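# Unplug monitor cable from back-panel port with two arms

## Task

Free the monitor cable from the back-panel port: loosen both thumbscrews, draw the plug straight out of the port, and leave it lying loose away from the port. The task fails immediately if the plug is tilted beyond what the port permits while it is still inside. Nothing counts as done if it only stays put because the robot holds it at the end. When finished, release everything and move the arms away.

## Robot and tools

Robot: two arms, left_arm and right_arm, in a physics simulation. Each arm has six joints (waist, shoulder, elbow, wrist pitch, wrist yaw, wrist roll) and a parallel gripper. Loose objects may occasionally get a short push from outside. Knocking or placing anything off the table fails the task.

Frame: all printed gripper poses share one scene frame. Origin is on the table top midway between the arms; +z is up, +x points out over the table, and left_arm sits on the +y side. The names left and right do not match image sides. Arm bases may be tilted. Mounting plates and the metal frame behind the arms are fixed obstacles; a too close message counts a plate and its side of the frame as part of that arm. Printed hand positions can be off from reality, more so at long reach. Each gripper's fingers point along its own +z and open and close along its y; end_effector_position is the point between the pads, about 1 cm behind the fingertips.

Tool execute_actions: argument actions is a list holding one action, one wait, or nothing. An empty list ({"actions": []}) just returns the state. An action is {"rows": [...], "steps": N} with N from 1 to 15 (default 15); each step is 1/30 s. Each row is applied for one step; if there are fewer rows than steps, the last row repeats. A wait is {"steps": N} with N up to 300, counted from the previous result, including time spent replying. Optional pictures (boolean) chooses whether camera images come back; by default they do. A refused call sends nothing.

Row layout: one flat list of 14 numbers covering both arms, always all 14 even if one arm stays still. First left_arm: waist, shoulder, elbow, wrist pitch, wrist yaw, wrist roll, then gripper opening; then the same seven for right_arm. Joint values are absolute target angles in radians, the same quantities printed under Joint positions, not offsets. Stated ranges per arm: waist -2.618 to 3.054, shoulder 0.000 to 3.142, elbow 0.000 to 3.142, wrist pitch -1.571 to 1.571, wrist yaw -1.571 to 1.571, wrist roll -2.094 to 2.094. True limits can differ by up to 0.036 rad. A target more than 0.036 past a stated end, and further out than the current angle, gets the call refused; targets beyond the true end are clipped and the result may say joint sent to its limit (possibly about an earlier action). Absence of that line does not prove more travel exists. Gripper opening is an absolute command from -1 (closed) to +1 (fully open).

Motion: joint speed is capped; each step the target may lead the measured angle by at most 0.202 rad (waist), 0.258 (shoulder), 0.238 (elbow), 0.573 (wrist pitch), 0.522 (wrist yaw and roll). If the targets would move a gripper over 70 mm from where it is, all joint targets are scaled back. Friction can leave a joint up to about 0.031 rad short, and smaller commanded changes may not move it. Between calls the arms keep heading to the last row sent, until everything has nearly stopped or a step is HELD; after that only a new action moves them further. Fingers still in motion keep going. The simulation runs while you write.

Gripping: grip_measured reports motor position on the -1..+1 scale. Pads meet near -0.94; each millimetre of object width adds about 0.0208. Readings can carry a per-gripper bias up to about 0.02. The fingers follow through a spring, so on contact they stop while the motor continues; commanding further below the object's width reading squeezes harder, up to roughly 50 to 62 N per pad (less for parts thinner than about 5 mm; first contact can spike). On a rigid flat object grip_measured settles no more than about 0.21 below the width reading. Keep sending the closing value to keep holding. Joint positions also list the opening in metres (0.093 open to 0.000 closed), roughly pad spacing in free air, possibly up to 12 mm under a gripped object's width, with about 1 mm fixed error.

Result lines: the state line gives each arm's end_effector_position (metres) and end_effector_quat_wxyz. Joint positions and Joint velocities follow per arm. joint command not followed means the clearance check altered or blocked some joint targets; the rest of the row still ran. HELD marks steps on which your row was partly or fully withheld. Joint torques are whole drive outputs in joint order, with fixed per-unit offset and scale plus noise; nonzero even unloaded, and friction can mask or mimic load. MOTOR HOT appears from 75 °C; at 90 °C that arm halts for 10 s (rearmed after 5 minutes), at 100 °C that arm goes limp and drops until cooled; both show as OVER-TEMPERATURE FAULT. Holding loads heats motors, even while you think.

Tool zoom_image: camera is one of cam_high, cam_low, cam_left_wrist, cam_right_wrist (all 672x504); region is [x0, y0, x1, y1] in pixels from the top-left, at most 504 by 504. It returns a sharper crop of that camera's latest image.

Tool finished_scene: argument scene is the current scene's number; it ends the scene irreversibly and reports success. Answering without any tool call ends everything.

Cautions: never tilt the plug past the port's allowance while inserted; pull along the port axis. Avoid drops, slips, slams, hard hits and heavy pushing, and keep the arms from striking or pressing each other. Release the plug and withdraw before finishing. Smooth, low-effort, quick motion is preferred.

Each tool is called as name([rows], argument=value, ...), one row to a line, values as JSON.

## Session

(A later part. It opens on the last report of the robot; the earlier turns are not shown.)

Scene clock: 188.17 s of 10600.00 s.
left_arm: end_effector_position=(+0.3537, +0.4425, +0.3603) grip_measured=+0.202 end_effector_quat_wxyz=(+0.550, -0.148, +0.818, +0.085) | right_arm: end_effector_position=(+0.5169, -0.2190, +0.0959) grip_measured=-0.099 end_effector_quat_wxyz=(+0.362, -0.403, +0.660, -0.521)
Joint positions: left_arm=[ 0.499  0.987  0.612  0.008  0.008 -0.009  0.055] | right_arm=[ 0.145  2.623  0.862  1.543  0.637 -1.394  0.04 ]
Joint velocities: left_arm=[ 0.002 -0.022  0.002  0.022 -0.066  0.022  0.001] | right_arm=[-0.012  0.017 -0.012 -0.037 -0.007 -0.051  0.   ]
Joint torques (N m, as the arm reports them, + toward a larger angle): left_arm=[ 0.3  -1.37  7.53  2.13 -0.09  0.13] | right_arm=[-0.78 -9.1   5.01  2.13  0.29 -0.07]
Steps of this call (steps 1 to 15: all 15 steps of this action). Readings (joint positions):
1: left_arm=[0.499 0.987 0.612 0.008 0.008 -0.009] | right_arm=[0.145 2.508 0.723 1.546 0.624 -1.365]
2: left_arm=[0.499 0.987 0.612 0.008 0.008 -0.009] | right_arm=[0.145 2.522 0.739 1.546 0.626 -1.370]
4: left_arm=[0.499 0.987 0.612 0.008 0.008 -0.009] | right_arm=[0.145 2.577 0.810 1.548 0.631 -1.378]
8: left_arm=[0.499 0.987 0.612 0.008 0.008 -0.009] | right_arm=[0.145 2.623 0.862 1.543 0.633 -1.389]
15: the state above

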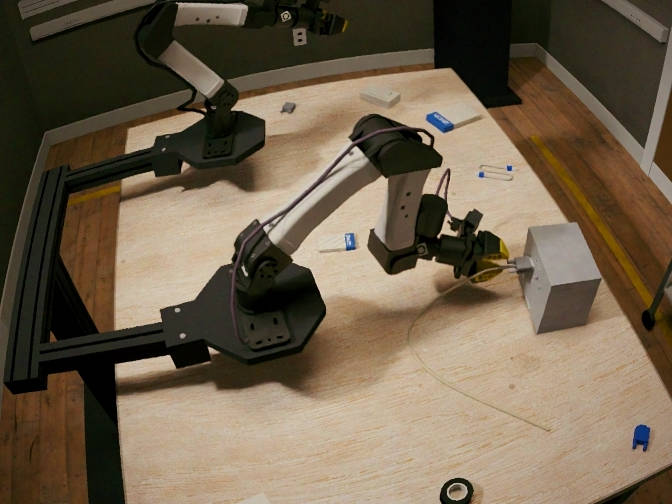

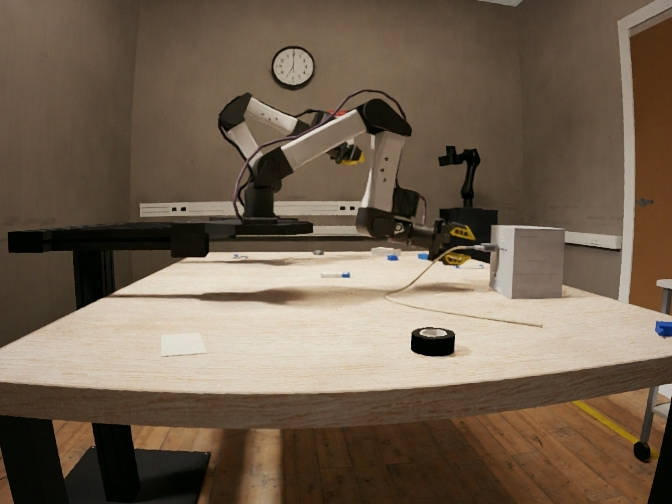

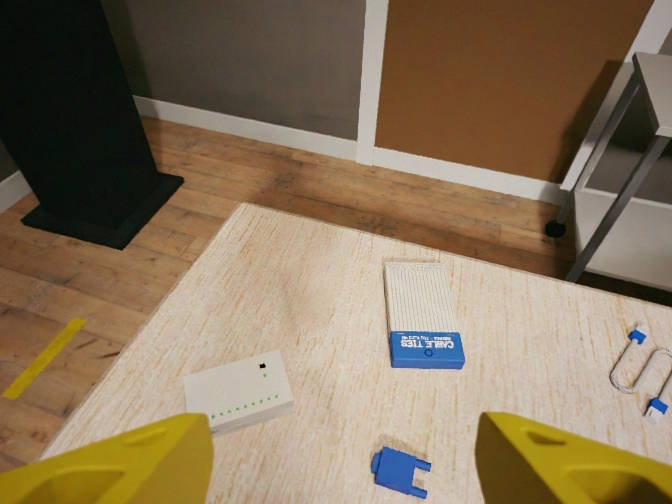

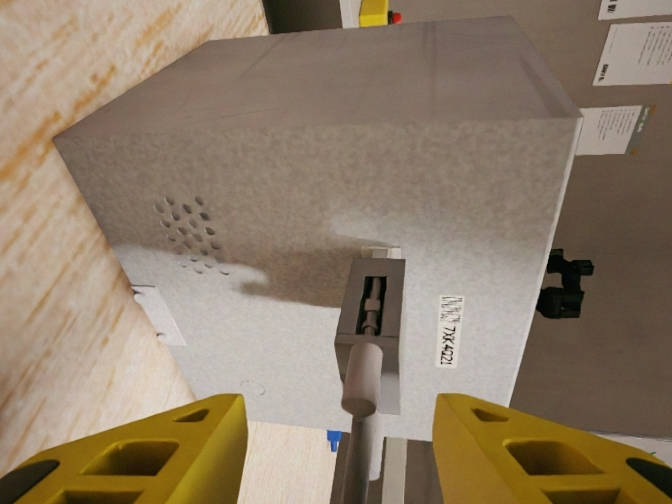

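execute_actions([
  {"rows":[[0.5,1,0.6,0,0,0,0.2,0.125,2.653,0.925,1.55,0.65,-1.4,-0.3]]},
])

execute_actions([
  {"rows":[[0.5,1,0.6,0,0,0,0.2,0.125,2.64,0.91,1.55,0.65,-0.7,-0.3]]},
])

Scene clock: 190.30 s of 10600.00 s.
left_arm: end_effector_position=(+0.3537, +0.4425, +0.3603) grip_measured=+0.202 end_effector_quat_wxyz=(+0.550, -0.148, +0.818, +0.085) | right_arm: end_effector_position=(+0.5268, -0.2224, +0.0973) grip_measured=-0.299 end_effector_quat_wxyz=(+0.368, -0.391, +0.659, -0.527)
Joint positions: left_arm=[ 0.499  0.987  0.612  0.008  0.008 -0.009  0.055] | right_arm=[ 0.134  2.641  0.907  1.544  0.639 -1.395  0.031]
Joint velocities: left_arm=[ 0.002 -0.017 -0.002  0.022 -0.022 -0.037 -0.001] | right_arm=[-0.017  0.007 -0.012  0.051  0.007 -0.007  0.   ]
Joint torques (N m, as the arm reports them, + toward a larger angle): left_arm=[ 0.22 -1.4   7.57  2.14 -0.08  0.13] | right_arm=[-1.02 -8.94  5.15  2.07  0.35 -0.05]
Steps of this call (steps 1 to 15: the robot went on to your last target; steps 16 to 49: nothing new was sent; steps 50 to 64: all 15 steps of this action). Readings (joint positions):
50: left_arm=[0.499 0.987 0.612 0.008 0.008 -0.009] | right_arm=[0.144 2.626 0.869 1.544 0.639 -1.395]
51: left_arm=[0.499 0.987 0.612 0.008 0.008 -0.009] | right_arm=[0.142 2.633 0.885 1.544 0.639 -1.395]
53: left_arm=[0.499 0.987 0.612 0.008 0.008 -0.009] | right_arm=[0.136 2.640 0.903 1.544 0.639 -1.395]
57: left_arm=[0.499 0.987 0.612 0.008 0.008 -0.009] | right_arm=[0.134 2.641 0.907 1.544 0.639 -1.395]
64: the state above

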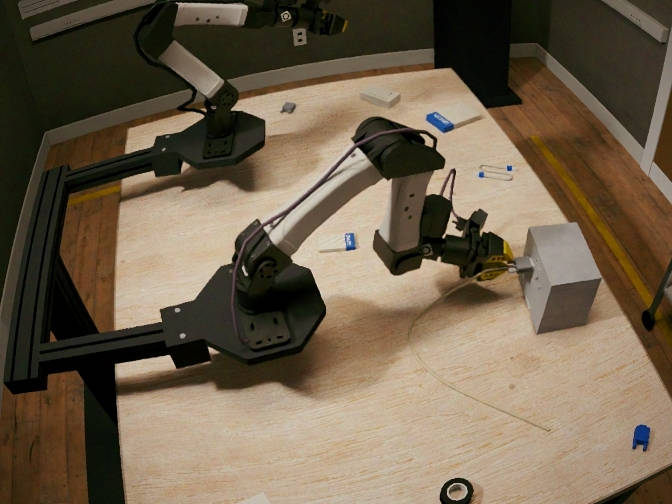

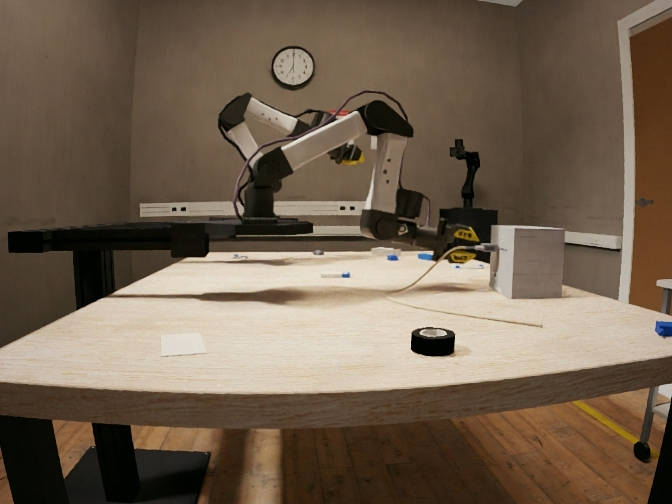

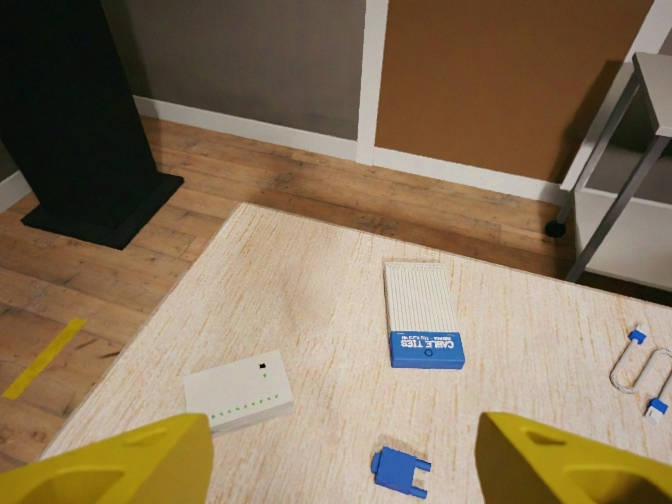

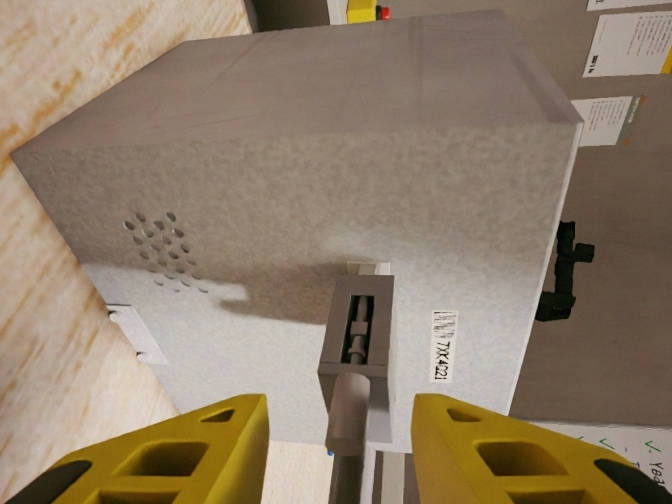

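Scene clock: 190.80 s of 10600.00 s.
left_arm: end_effector_position=(+0.3537, +0.4425, +0.3603) grip_measured=+0.202 end_effector_quat_wxyz=(+0.550, -0.148, +0.818, +0.085) | right_arm: end_effector_position=(+0.5266, -0.2228, +0.0972) grip_measured=-0.299 end_effector_quat_wxyz=(+0.518, -0.156, +0.750, -0.380)
Joint positions: left_arm=[ 0.499  0.987  0.612  0.008  0.008 -0.009  0.055] | right_arm=[ 0.134  2.641  0.907  1.543  0.642 -0.735  0.031]
Joint velocities: left_arm=[-0.007  0.007 -0.007 -0.051  0.037 -0.022  0.001] | right_arm=[ 0.007 -0.002 -0.012 -0.007 -0.007  0.139 -0.001]
Joint torques (N m, as the arm reports them, + toward a larger angle): left_arm=[ 0.3  -1.39  7.61  2.17 -0.1   0.11] | right_arm=[-1.04 -9.86  3.47  2.08  0.22  0.15]
Steps of this call (steps 1 to 15: all 15 steps of this action). Readings (joint positions):
1: left_arm=[0.499 0.987 0.612 0.008 0.008 -0.009] | right_arm=[0.134 2.641 0.907 1.542 0.639 -1.312]
2: left_arm=[0.499 0.987 0.612 0.008 0.008 -0.009] | right_arm=[0.134 2.641 0.907 1.542 0.640 -1.211]
4: left_arm=[0.499 0.987 0.612 0.008 0.008 -0.009] | right_arm=[0.134 2.641 0.907 1.543 0.640 -1.032]
8: left_arm=[0.499 0.987 0.612 0.008 0.008 -0.009] | right_arm=[0.134 2.641 0.907 1.543 0.642 -0.839]
15: the state above

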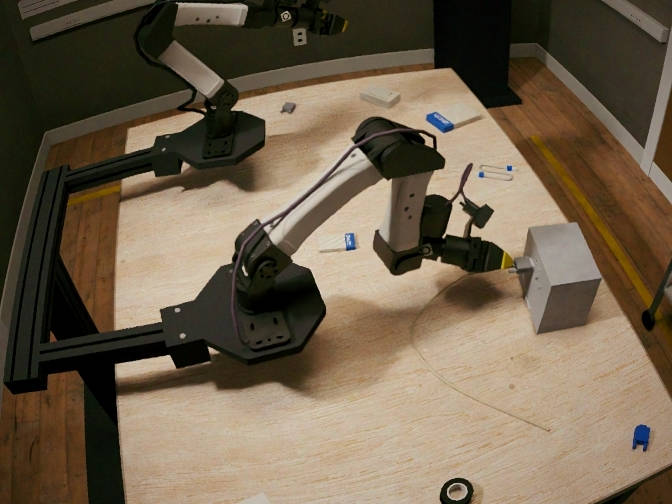

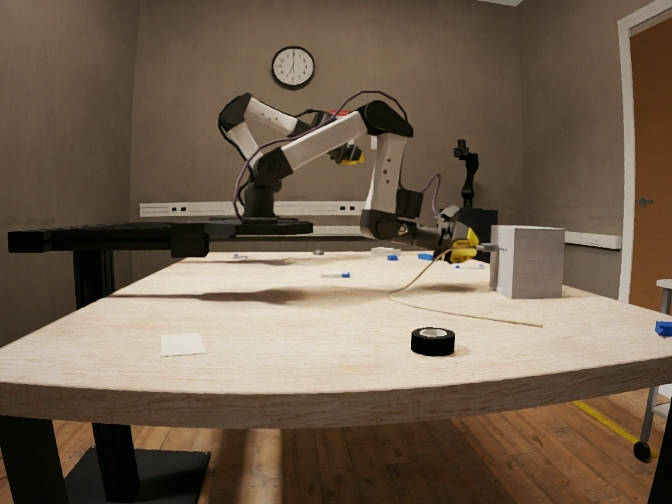

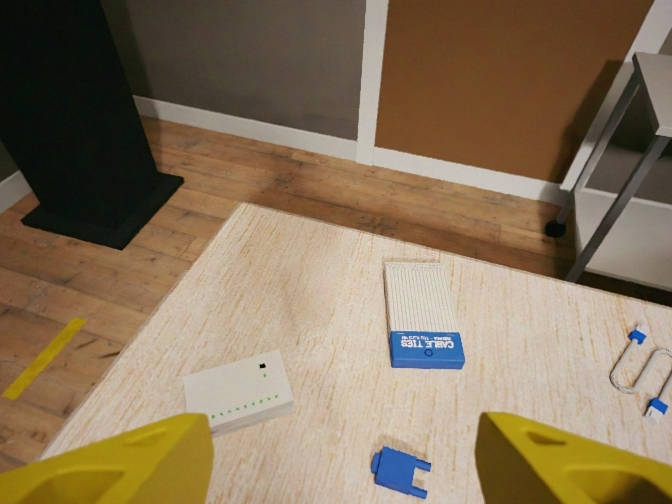

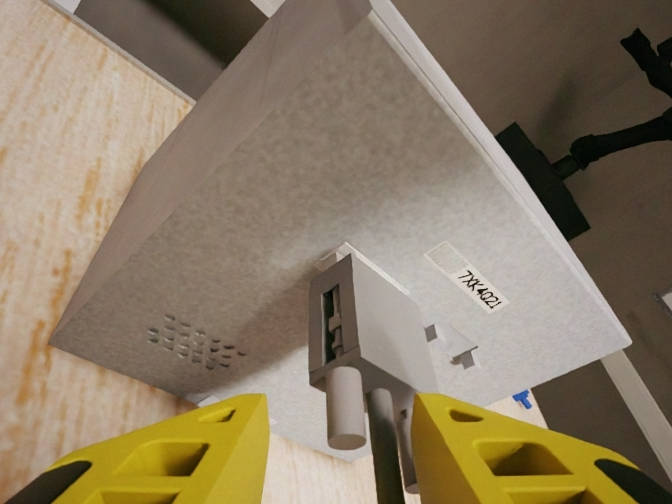

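execute_actions([
  {"rows":[[0.5,1,0.6,0,0,0,0.2,0.13,2.64,0.931,1.55,0.65,-1.4,-0.3]],"steps":10},
], pictures=false)

execute_actions([
  {"rows":[[0.5,1,0.6,0,0,0,0.2,0.13,2.64,0.92,1.55,0.65,-1.4,-0.65],[0.5,1,0.6,0,0,0,0.2,0.13,2.64,0.92,1.55,0.65,-0.62,-0.65]]},
], pictures=false)

execute_actions([
  {"rows":[[0.5,1,0.6,0,0,0,0.2,0.13,2.64,0.92,1.55,0.65,-0.65,-0.93],[0.5,1,0.6,0,0,0,0.2,0.13,2.64,0.92,1.55,0.65,-2.05,-0.93]]},
])

execute_actions([
  {"rows":[[0.5,1,0.6,0,0,0,0.2,0.13,2.64,0.92,1.55,0.65,-1.85,-0.65],[0.5,1,0.6,0,0,0,0.2,0.13,2.64,0.92,1.55,0.65,-0.4,-0.65]]},
])

execute_actions([
  {"rows":[[0.5,1,0.6,0,0,0,0.2,0.13,2.64,0.92,1.55,0.65,-0.6,-0.93],[0.5,1,0.6,0,0,0,0.2,0.13,2.64,0.92,1.55,0.65,-1.85,-0.93]]},
], pictures=false)

Scene clock: 196.60 s of 10600.00 s.
left_arm: end_effector_position=(+0.3537, +0.4425, +0.3603) grip_measured=+0.202 end_effector_quat_wxyz=(+0.550, -0.148, +0.818, +0.085) | right_arm: end_effector_position=(+0.5283, -0.2226, +0.0988) grip_measured=-0.299 end_effector_quat_wxyz=(+0.391, -0.360, +0.674, -0.513)
Joint positions: left_arm=[ 0.499  0.987  0.612  0.008  0.008 -0.009  0.055] | right_arm=[ 0.134  2.641  0.913  1.545  0.643 -1.311  0.031]
Joint velocities: left_arm=[-0.002 -0.012  0.012 -0.037 -0.022 -0.066  0.001] | right_arm=[-0.007 -0.012  0.002 -0.022 -0.022 -0.549  0.   ]
Joint torques (N m, as the arm reports them, + toward a larger angle): left_arm=[ 0.21 -1.38  7.51  2.15 -0.1   0.14] | right_arm=[-0.43 -9.92  5.19  2.12  0.25  0.02]
Steps of this call (steps 1 to 30: the robot went on to your last target; steps 31 to 90: nothing new was sent; then 2.47 s passed at rest; steps 91 to 100: all 10 steps of this action). Readings (joint positions):
91: left_arm=[0.499 0.987 0.612 0.008 0.008 -0.009] | right_arm=[0.134 2.641 0.907 1.545 0.643 -0.792]
92: left_arm=[0.499 0.987 0.612 0.008 0.008 -0.009] | right_arm=[0.134 2.641 0.909 1.545 0.643 -0.893]
94: left_arm=[0.499 0.987 0.612 0.008 0.008 -0.009] | right_arm=[0.134 2.641 0.912 1.545 0.643 -1.073]
98: left_arm=[0.499 0.987 0.612 0.008 0.008 -0.009] | right_arm=[0.134 2.641 0.913 1.545 0.643 -1.264]
100: the state above

Scene clock: 197.10 s of 10600.00 s.
left_arm: end_effector_position=(+0.3537, +0.4425, +0.3603) grip_measured=+0.202 end_effector_quat_wxyz=(+0.550, -0.148, +0.818, +0.085) | right_arm: end_effector_position=(+0.5287, -0.2233, +0.1027) grip_measured=-0.649 end_effector_quat_wxyz=(+0.537, -0.127, +0.749, -0.368)
Joint positions: left_arm=[ 0.499  0.987  0.612  0.008  0.008 -0.009  0.055] | right_arm=[ 0.134  2.641  0.913  1.563  0.648 -0.68   0.014]
Joint velocities: left_arm=[-0.007  0.012 -0.007  0.022 -0.007 -0.022 -0.   ] | right_arm=[-0.007 -0.017 -0.007 -0.007 -0.037  0.227 -0.001]
Joint torques (N m, as the arm reports them, + toward a larger angle): left_arm=[ 0.24 -1.33  7.59  2.13 -0.09  0.13] | right_arm=[ -0.38 -10.     4.16   1.89   0.18   0.33]
Steps of this call (steps 1 to 15: all 15 steps of this action). Readings (joint positions):
1: left_arm=[0.499 0.987 0.612 0.008 0.008 -0.009] | right_arm=[0.134 2.641 0.913 1.545 0.643 -1.328]
2: left_arm=[0.499 0.987 0.612 0.008 0.008 -0.009] | right_arm=[0.134 2.641 0.913 1.543 0.643 -1.247]
4: left_arm=[0.499 0.987 0.612 0.008 0.008 -0.009] | right_arm=[0.134 2.641 0.913 1.543 0.643 -1.046]
8: left_arm=[0.499 0.987 0.612 0.008 0.008 -0.009] | right_arm=[0.134 2.641 0.913 1.557 0.646 -0.800]
15: the state above

Scene clock: 197.60 s of 10600.00 s.
left_arm: end_effector_position=(+0.3537, +0.4425, +0.3603) grip_measured=+0.202 end_effector_quat_wxyz=(+0.550, -0.148, +0.818, +0.085) | right_arm: end_effector_position=(+0.5289, -0.2185, +0.0984) grip_measured=-0.918 end_effector_quat_wxyz=(+0.257, -0.516, +0.561, -0.593)
Joint positions: left_arm=[ 0.499  0.987  0.612  0.008  0.008 -0.009  0.055] | right_arm=[ 0.141  2.648  0.918  1.554  0.64  -1.811  0.001]
Joint velocities: left_arm=[ 0.007  0.002 -0.002 -0.037 -0.007 -0.022 -0.001] | right_arm=[ 0.007 -0.002  0.032 -0.066  0.037 -0.784  0.   ]
Joint torques (N m, as the arm reports them, + toward a larger angle): left_arm=[ 0.19 -1.38  7.41  2.15 -0.12  0.12] | right_arm=[ -1.68 -10.85   3.7    1.97   0.23  -1.53]
Steps of this call (steps 1 to 15: all 15 steps of this action). Readings (joint positions):
1: left_arm=[0.499 0.987 0.612 0.008 0.008 -0.009] | right_arm=[0.134 2.641 0.913 1.559 0.644 -0.681]
2: left_arm=[0.499 0.987 0.612 0.008 0.008 -0.009] | right_arm=[0.134 2.641 0.913 1.552 0.631 -0.779]
4: left_arm=[0.499 0.987 0.612 0.008 0.008 -0.009] | right_arm=[0.135 2.641 0.915 1.550 0.632 -0.989]
8: left_arm=[0.499 0.987 0.612 0.008 0.008 -0.009] | right_arm=[0.135 2.641 0.915 1.548 0.631 -1.381]
15: the state above

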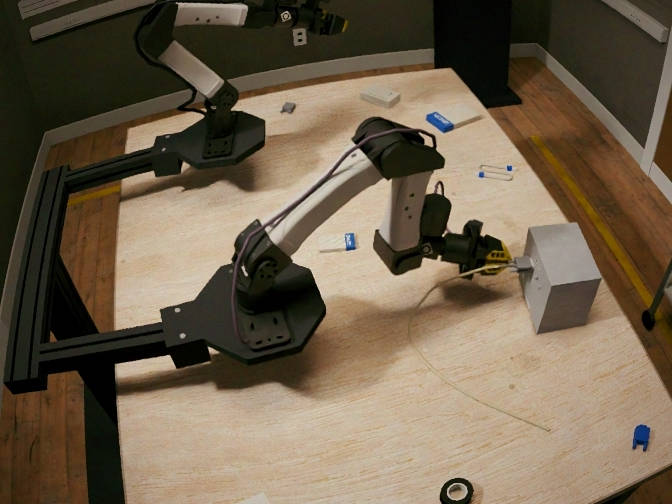

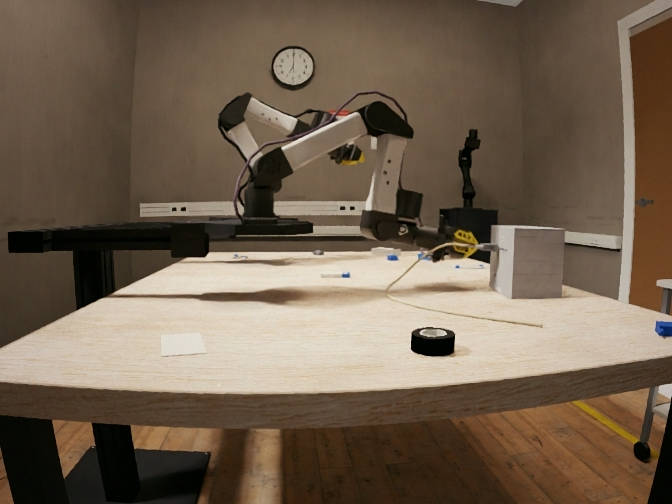

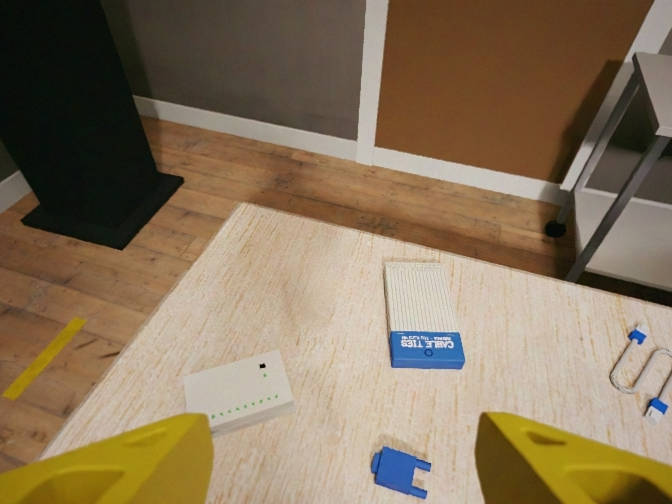

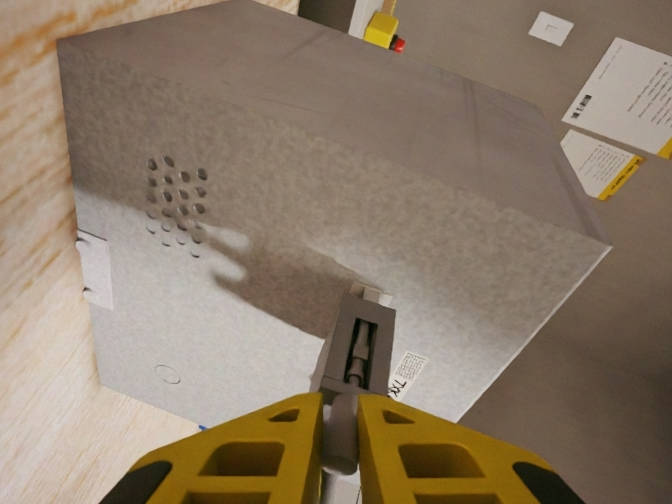

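Scene clock: 198.10 s of 10600.00 s.
left_arm: end_effector_position=(+0.3537, +0.4425, +0.3603) grip_measured=+0.202 end_effector_quat_wxyz=(+0.550, -0.148, +0.818, +0.085) | right_arm: end_effector_position=(+0.5297, -0.2222, +0.1043) grip_measured=-0.650 end_effector_quat_wxyz=(+0.556, -0.091, +0.752, -0.343)
Joint positions: left_arm=[ 0.499  0.987  0.612  0.008  0.008 -0.009  0.055] | right_arm=[ 0.137  2.642  0.918  1.567  0.652 -0.589  0.014]
Joint velocities: left_arm=[-0.007 -0.012 -0.007 -0.007 -0.022  0.022 -0.   ] | right_arm=[-0.002  0.012 -0.017  0.022  0.007  1.018  0.001]
Joint torques (N m, as the arm reports them, + toward a larger angle): left_arm=[ 0.2  -1.37  7.5   2.12 -0.1   0.13] | right_arm=[-1.19 -9.85  3.76  1.88  0.08  0.31]
Steps of this call (steps 1 to 15: all 15 steps of this action). Readings (joint positions):
1: left_arm=[0.499 0.987 0.612 0.008 0.008 -0.009] | right_arm=[0.142 2.649 0.918 1.548 0.634 -1.813]
2: left_arm=[0.499 0.987 0.612 0.008 0.008 -0.009] | right_arm=[0.143 2.649 0.918 1.540 0.634 -1.731]
4: left_arm=[0.499 0.987 0.612 0.008 0.008 -0.009] | right_arm=[0.142 2.649 0.918 1.543 0.634 -1.530]
8: left_arm=[0.499 0.987 0.612 0.008 0.008 -0.009] | right_arm=[0.140 2.649 0.918 1.545 0.636 -1.131]
15: the state above

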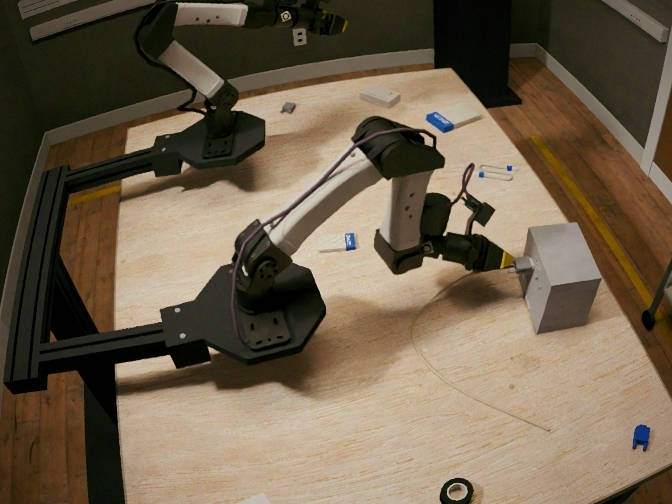

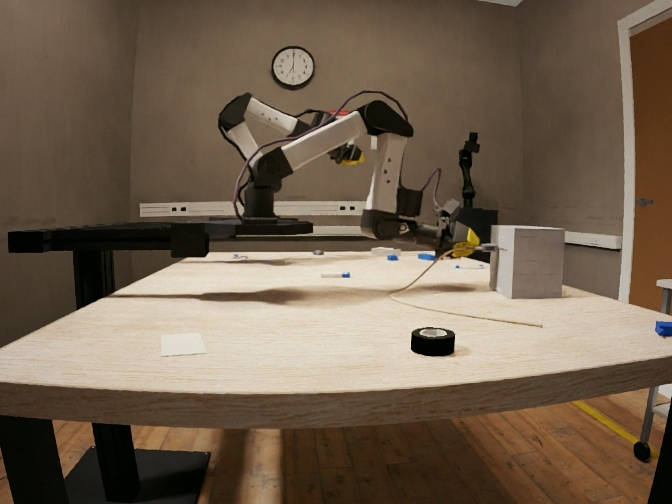

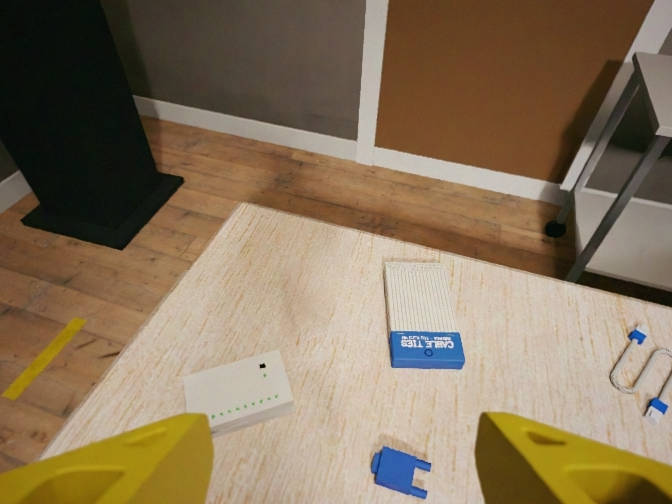

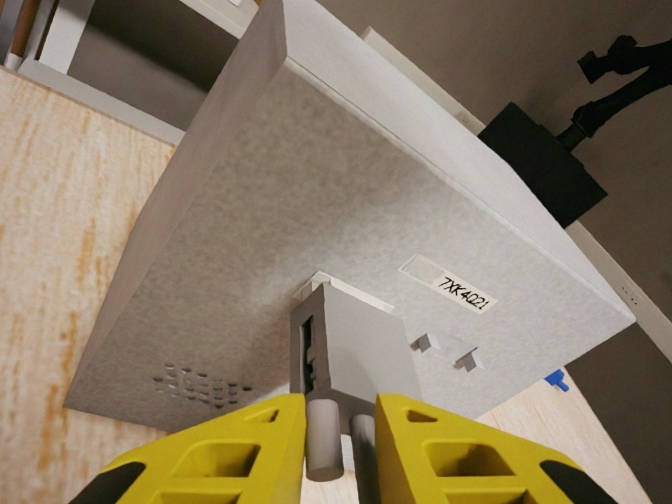

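Scene clock: 198.60 s of 10600.00 s.
left_arm: end_effector_position=(+0.3537, +0.4425, +0.3603) grip_measured=+0.202 end_effector_quat_wxyz=(+0.550, -0.148, +0.818, +0.085) | right_arm: end_effector_position=(+0.5303, -0.2178, +0.0990) grip_measured=-0.918 end_effector_quat_wxyz=(+0.290, -0.490, +0.587, -0.576)
Joint positions: left_arm=[ 0.499  0.987  0.612  0.008  0.008 -0.009  0.055] | right_arm=[ 0.139  2.642  0.918  1.543  0.629 -1.705  0.001]
Joint velocities: left_arm=[-0.007 -0.007  0.012  0.022  0.037 -0.051  0.001] | right_arm=[ 0.017  0.002  0.027 -0.022  0.066 -0.711  0.   ]
Joint torques (N m, as the arm reports them, + toward a larger angle): left_arm=[ 0.17 -1.44  7.53  2.15 -0.09  0.13] | right_arm=[ -0.76 -10.14   3.83   2.16   0.32  -0.33]
Steps of this call (steps 1 to 15: all 15 steps of this action). Readings (joint positions):
1: left_arm=[0.499 0.987 0.612 0.008 0.008 -0.009] | right_arm=[0.137 2.642 0.918 1.564 0.646 -0.589]
2: left_arm=[0.499 0.987 0.612 0.008 0.008 -0.009] | right_arm=[0.138 2.642 0.918 1.560 0.640 -0.678]
4: left_arm=[0.499 0.987 0.612 0.008 0.008 -0.009] | right_arm=[0.138 2.642 0.918 1.559 0.635 -0.878]
8: left_arm=[0.499 0.987 0.612 0.008 0.008 -0.009] | right_arm=[0.138 2.642 0.918 1.552 0.629 -1.273]
15: the state above

execute_actions([
  {"rows":[[0.5,1,0.6,0,0,0,0.2,0.14,2.64,0.92,1.55,0.65,-1.7,-0.4],[0.5,1,0.6,0,0,0,0.2,0.14,2.64,0.92,1.55,0.65,-1.7,-0.4],[0.5,1,0.6,0,0,0,0.2,0.19,2.64,0.92,1.55,0.8,-1.4,-0.4]]},
], pictures=false)

execute_actions([
  {"rows":[[0.5,1,0.6,0,0,0,0.2,0.19,2.68,0.97,1.55,0.8,-1.4,-0.4]]},
])

execute_actions([
  {"rows":[[0.5,1,0.6,0,0,0,0.2,0.19,2.67,0.96,1.55,0.8,-0.7,-0.4]]},
])

Scene clock: 203.17 s of 10600.00 s.
left_arm: end_effector_position=(+0.3537, +0.4425, +0.3603) grip_measured=+0.202 end_effector_quat_wxyz=(+0.550, -0.148, +0.818, +0.085) | right_arm: end_effector_position=(+0.5186, -0.2156, +0.1018) grip_measured=-0.402 end_effector_quat_wxyz=(+0.335, -0.376, +0.659, -0.558)
Joint positions: left_arm=[ 0.499  0.987  0.612  0.008  0.008 -0.009  0.055] | right_arm=[ 0.191  2.642  0.918  1.54   0.782 -1.428  0.026]
Joint velocities: left_arm=[-0.017  0.002  0.007  0.007 -0.007  0.037  0.001] | right_arm=[ 0.017  0.007  0.002  0.051  0.081  0.066 -0.   ]
Joint torques (N m, as the arm reports them, + toward a larger angle): left_arm=[ 0.26 -1.46  7.43  2.15 -0.08  0.1 ] | right_arm=[-0.35 -9.89  3.7   2.1   0.3   0.13]
Steps of this call (steps 1 to 30: the robot went on to your last target; steps 31 to 90: nothing new was sent; then 1.07 s passed at rest; steps 91 to 105: all 15 steps of this action). Readings (joint positions):
91: left_arm=[0.499 0.987 0.612 0.008 0.008 -0.009] | right_arm=[0.141 2.642 0.918 1.537 0.632 -1.776]
92: left_arm=[0.499 0.987 0.612 0.008 0.008 -0.009] | right_arm=[0.141 2.642 0.918 1.537 0.631 -1.763]
94: left_arm=[0.499 0.987 0.612 0.008 0.008 -0.009] | right_arm=[0.159 2.642 0.918 1.540 0.682 -1.642]
98: left_arm=[0.499 0.987 0.612 0.008 0.008 -0.009] | right_arm=[0.190 2.642 0.918 1.540 0.744 -1.504]
105: the state above

Scene clock: 203.67 s of 10600.00 s.
left_arm: end_effector_position=(+0.3537, +0.4425, +0.3603) grip_measured=+0.202 end_effector_quat_wxyz=(+0.550, -0.148, +0.818, +0.085) | right_arm: end_effector_position=(+0.5231, -0.2155, +0.0977) grip_measured=-0.402 end_effector_quat_wxyz=(+0.341, -0.364, +0.663, -0.558)
Joint positions: left_arm=[ 0.499  0.987  0.612  0.008  0.008 -0.009  0.055] | right_arm=[ 0.191  2.669  0.952  1.542  0.792 -1.41   0.026]
Joint velocities: left_arm=[ 0.007  0.002 -0.007 -0.051  0.007 -0.022  0.001] | right_arm=[-0.002 -0.007  0.012  0.081  0.037 -0.007 -0.   ]
Joint torques (N m, as the arm reports them, + toward a larger angle): left_arm=[ 0.26 -1.48  7.61  2.18 -0.09  0.13] | right_arm=[-0.13 -9.33  5.29  2.11  0.31  0.13]
Steps of this call (steps 1 to 15: all 15 steps of this action). Readings (joint positions):
1: left_arm=[0.499 0.987 0.612 0.008 0.008 -0.009] | right_arm=[0.191 2.646 0.924 1.542 0.785 -1.425]
2: left_arm=[0.499 0.987 0.612 0.008 0.008 -0.009] | right_arm=[0.191 2.653 0.936 1.542 0.787 -1.421]
4: left_arm=[0.499 0.987 0.612 0.008 0.008 -0.009] | right_arm=[0.191 2.664 0.950 1.542 0.788 -1.417]
8: left_arm=[0.499 0.987 0.612 0.008 0.008 -0.009] | right_arm=[0.191 2.669 0.952 1.542 0.790 -1.412]
15: the state above

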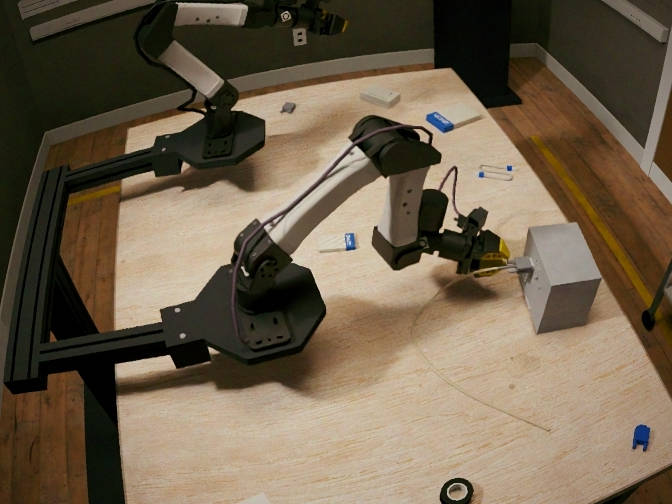

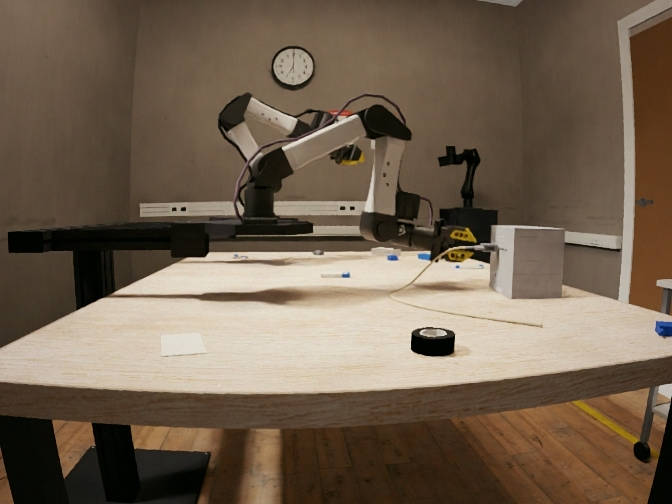

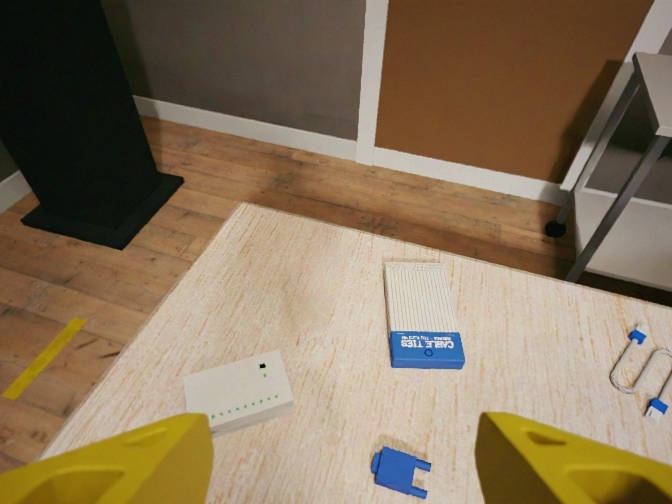

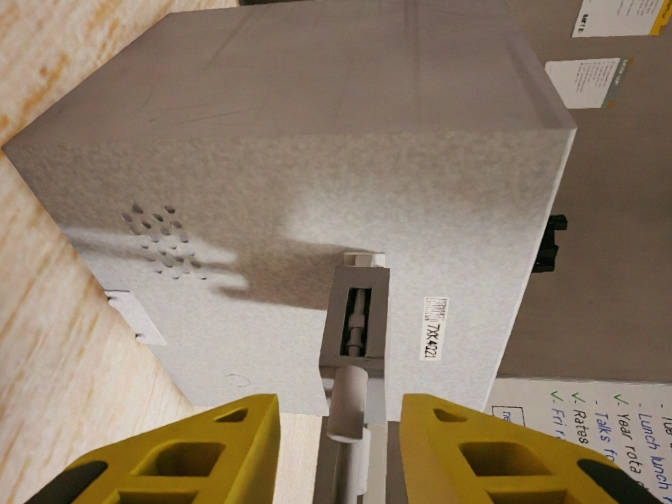

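Scene clock: 204.17 s of 10600.00 s.
left_arm: end_effector_position=(+0.3537, +0.4425, +0.3603) grip_measured=+0.202 end_effector_quat_wxyz=(+0.550, -0.148, +0.818, +0.085) | right_arm: end_effector_position=(+0.5231, -0.2155, +0.0975) grip_measured=-0.402 end_effector_quat_wxyz=(+0.506, -0.125, +0.746, -0.414)
Joint positions: left_arm=[ 0.499  0.987  0.612  0.008  0.008 -0.009  0.055] | right_arm=[ 0.191  2.669  0.952  1.542  0.792 -0.736  0.026]
Joint velocities: left_arm=[ 0.007  0.017 -0.017 -0.051 -0.037  0.081 -0.   ] | right_arm=[-0.027 -0.002  0.007  0.066  0.066  0.168 -0.   ]
Joint torques (N m, as the arm reports them, + toward a larger angle): left_arm=[ 0.22 -1.42  7.52  2.14 -0.06  0.12] | right_arm=[ -0.38 -10.03   4.59   2.07   0.28   0.11]
Steps of this call (steps 1 to 15: all 15 steps of this action). Readings (joint positions):
1: left_arm=[0.499 0.987 0.612 0.008 0.008 -0.009] | right_arm=[0.191 2.669 0.952 1.541 0.792 -1.326]
2: left_arm=[0.499 0.987 0.612 0.008 0.008 -0.009] | right_arm=[0.191 2.669 0.952 1.540 0.792 -1.226]
4: left_arm=[0.499 0.987 0.612 0.008 0.008 -0.009] | right_arm=[0.191 2.669 0.952 1.542 0.792 -1.042]
8: left_arm=[0.499 0.987 0.612 0.008 0.008 -0.009] | right_arm=[0.191 2.669 0.952 1.542 0.792 -0.844]
15: the state above

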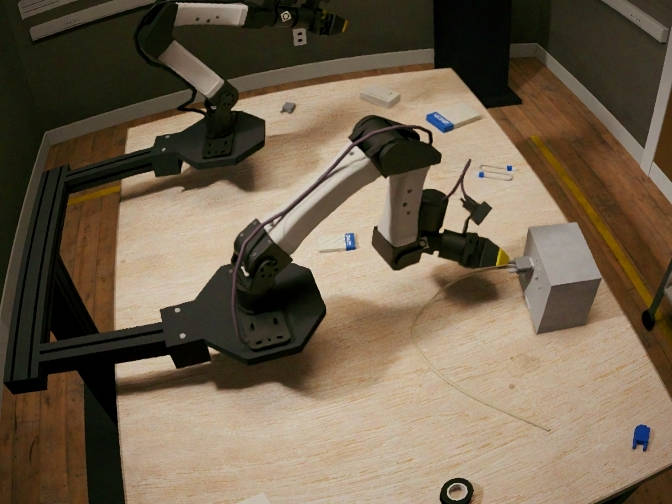

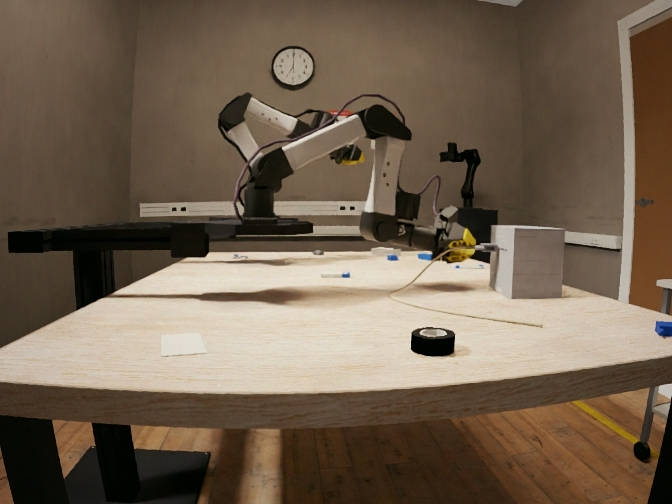

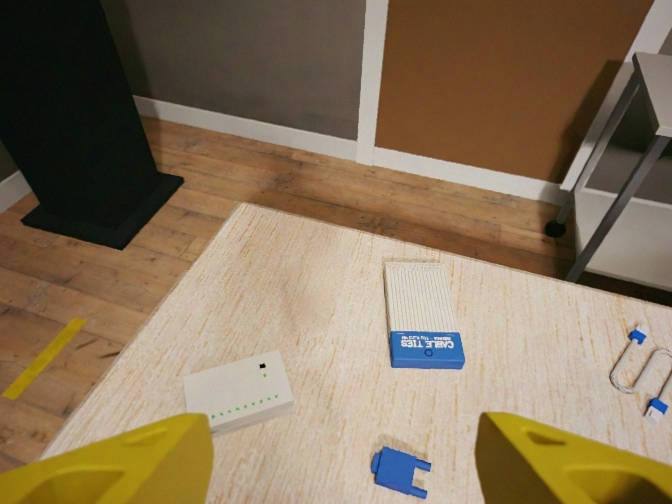

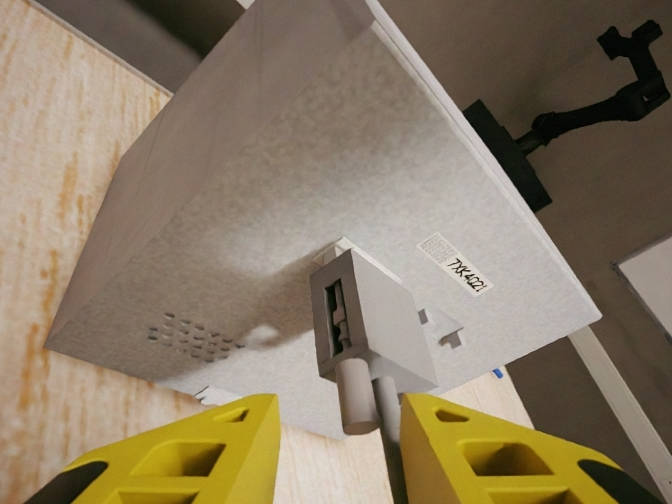

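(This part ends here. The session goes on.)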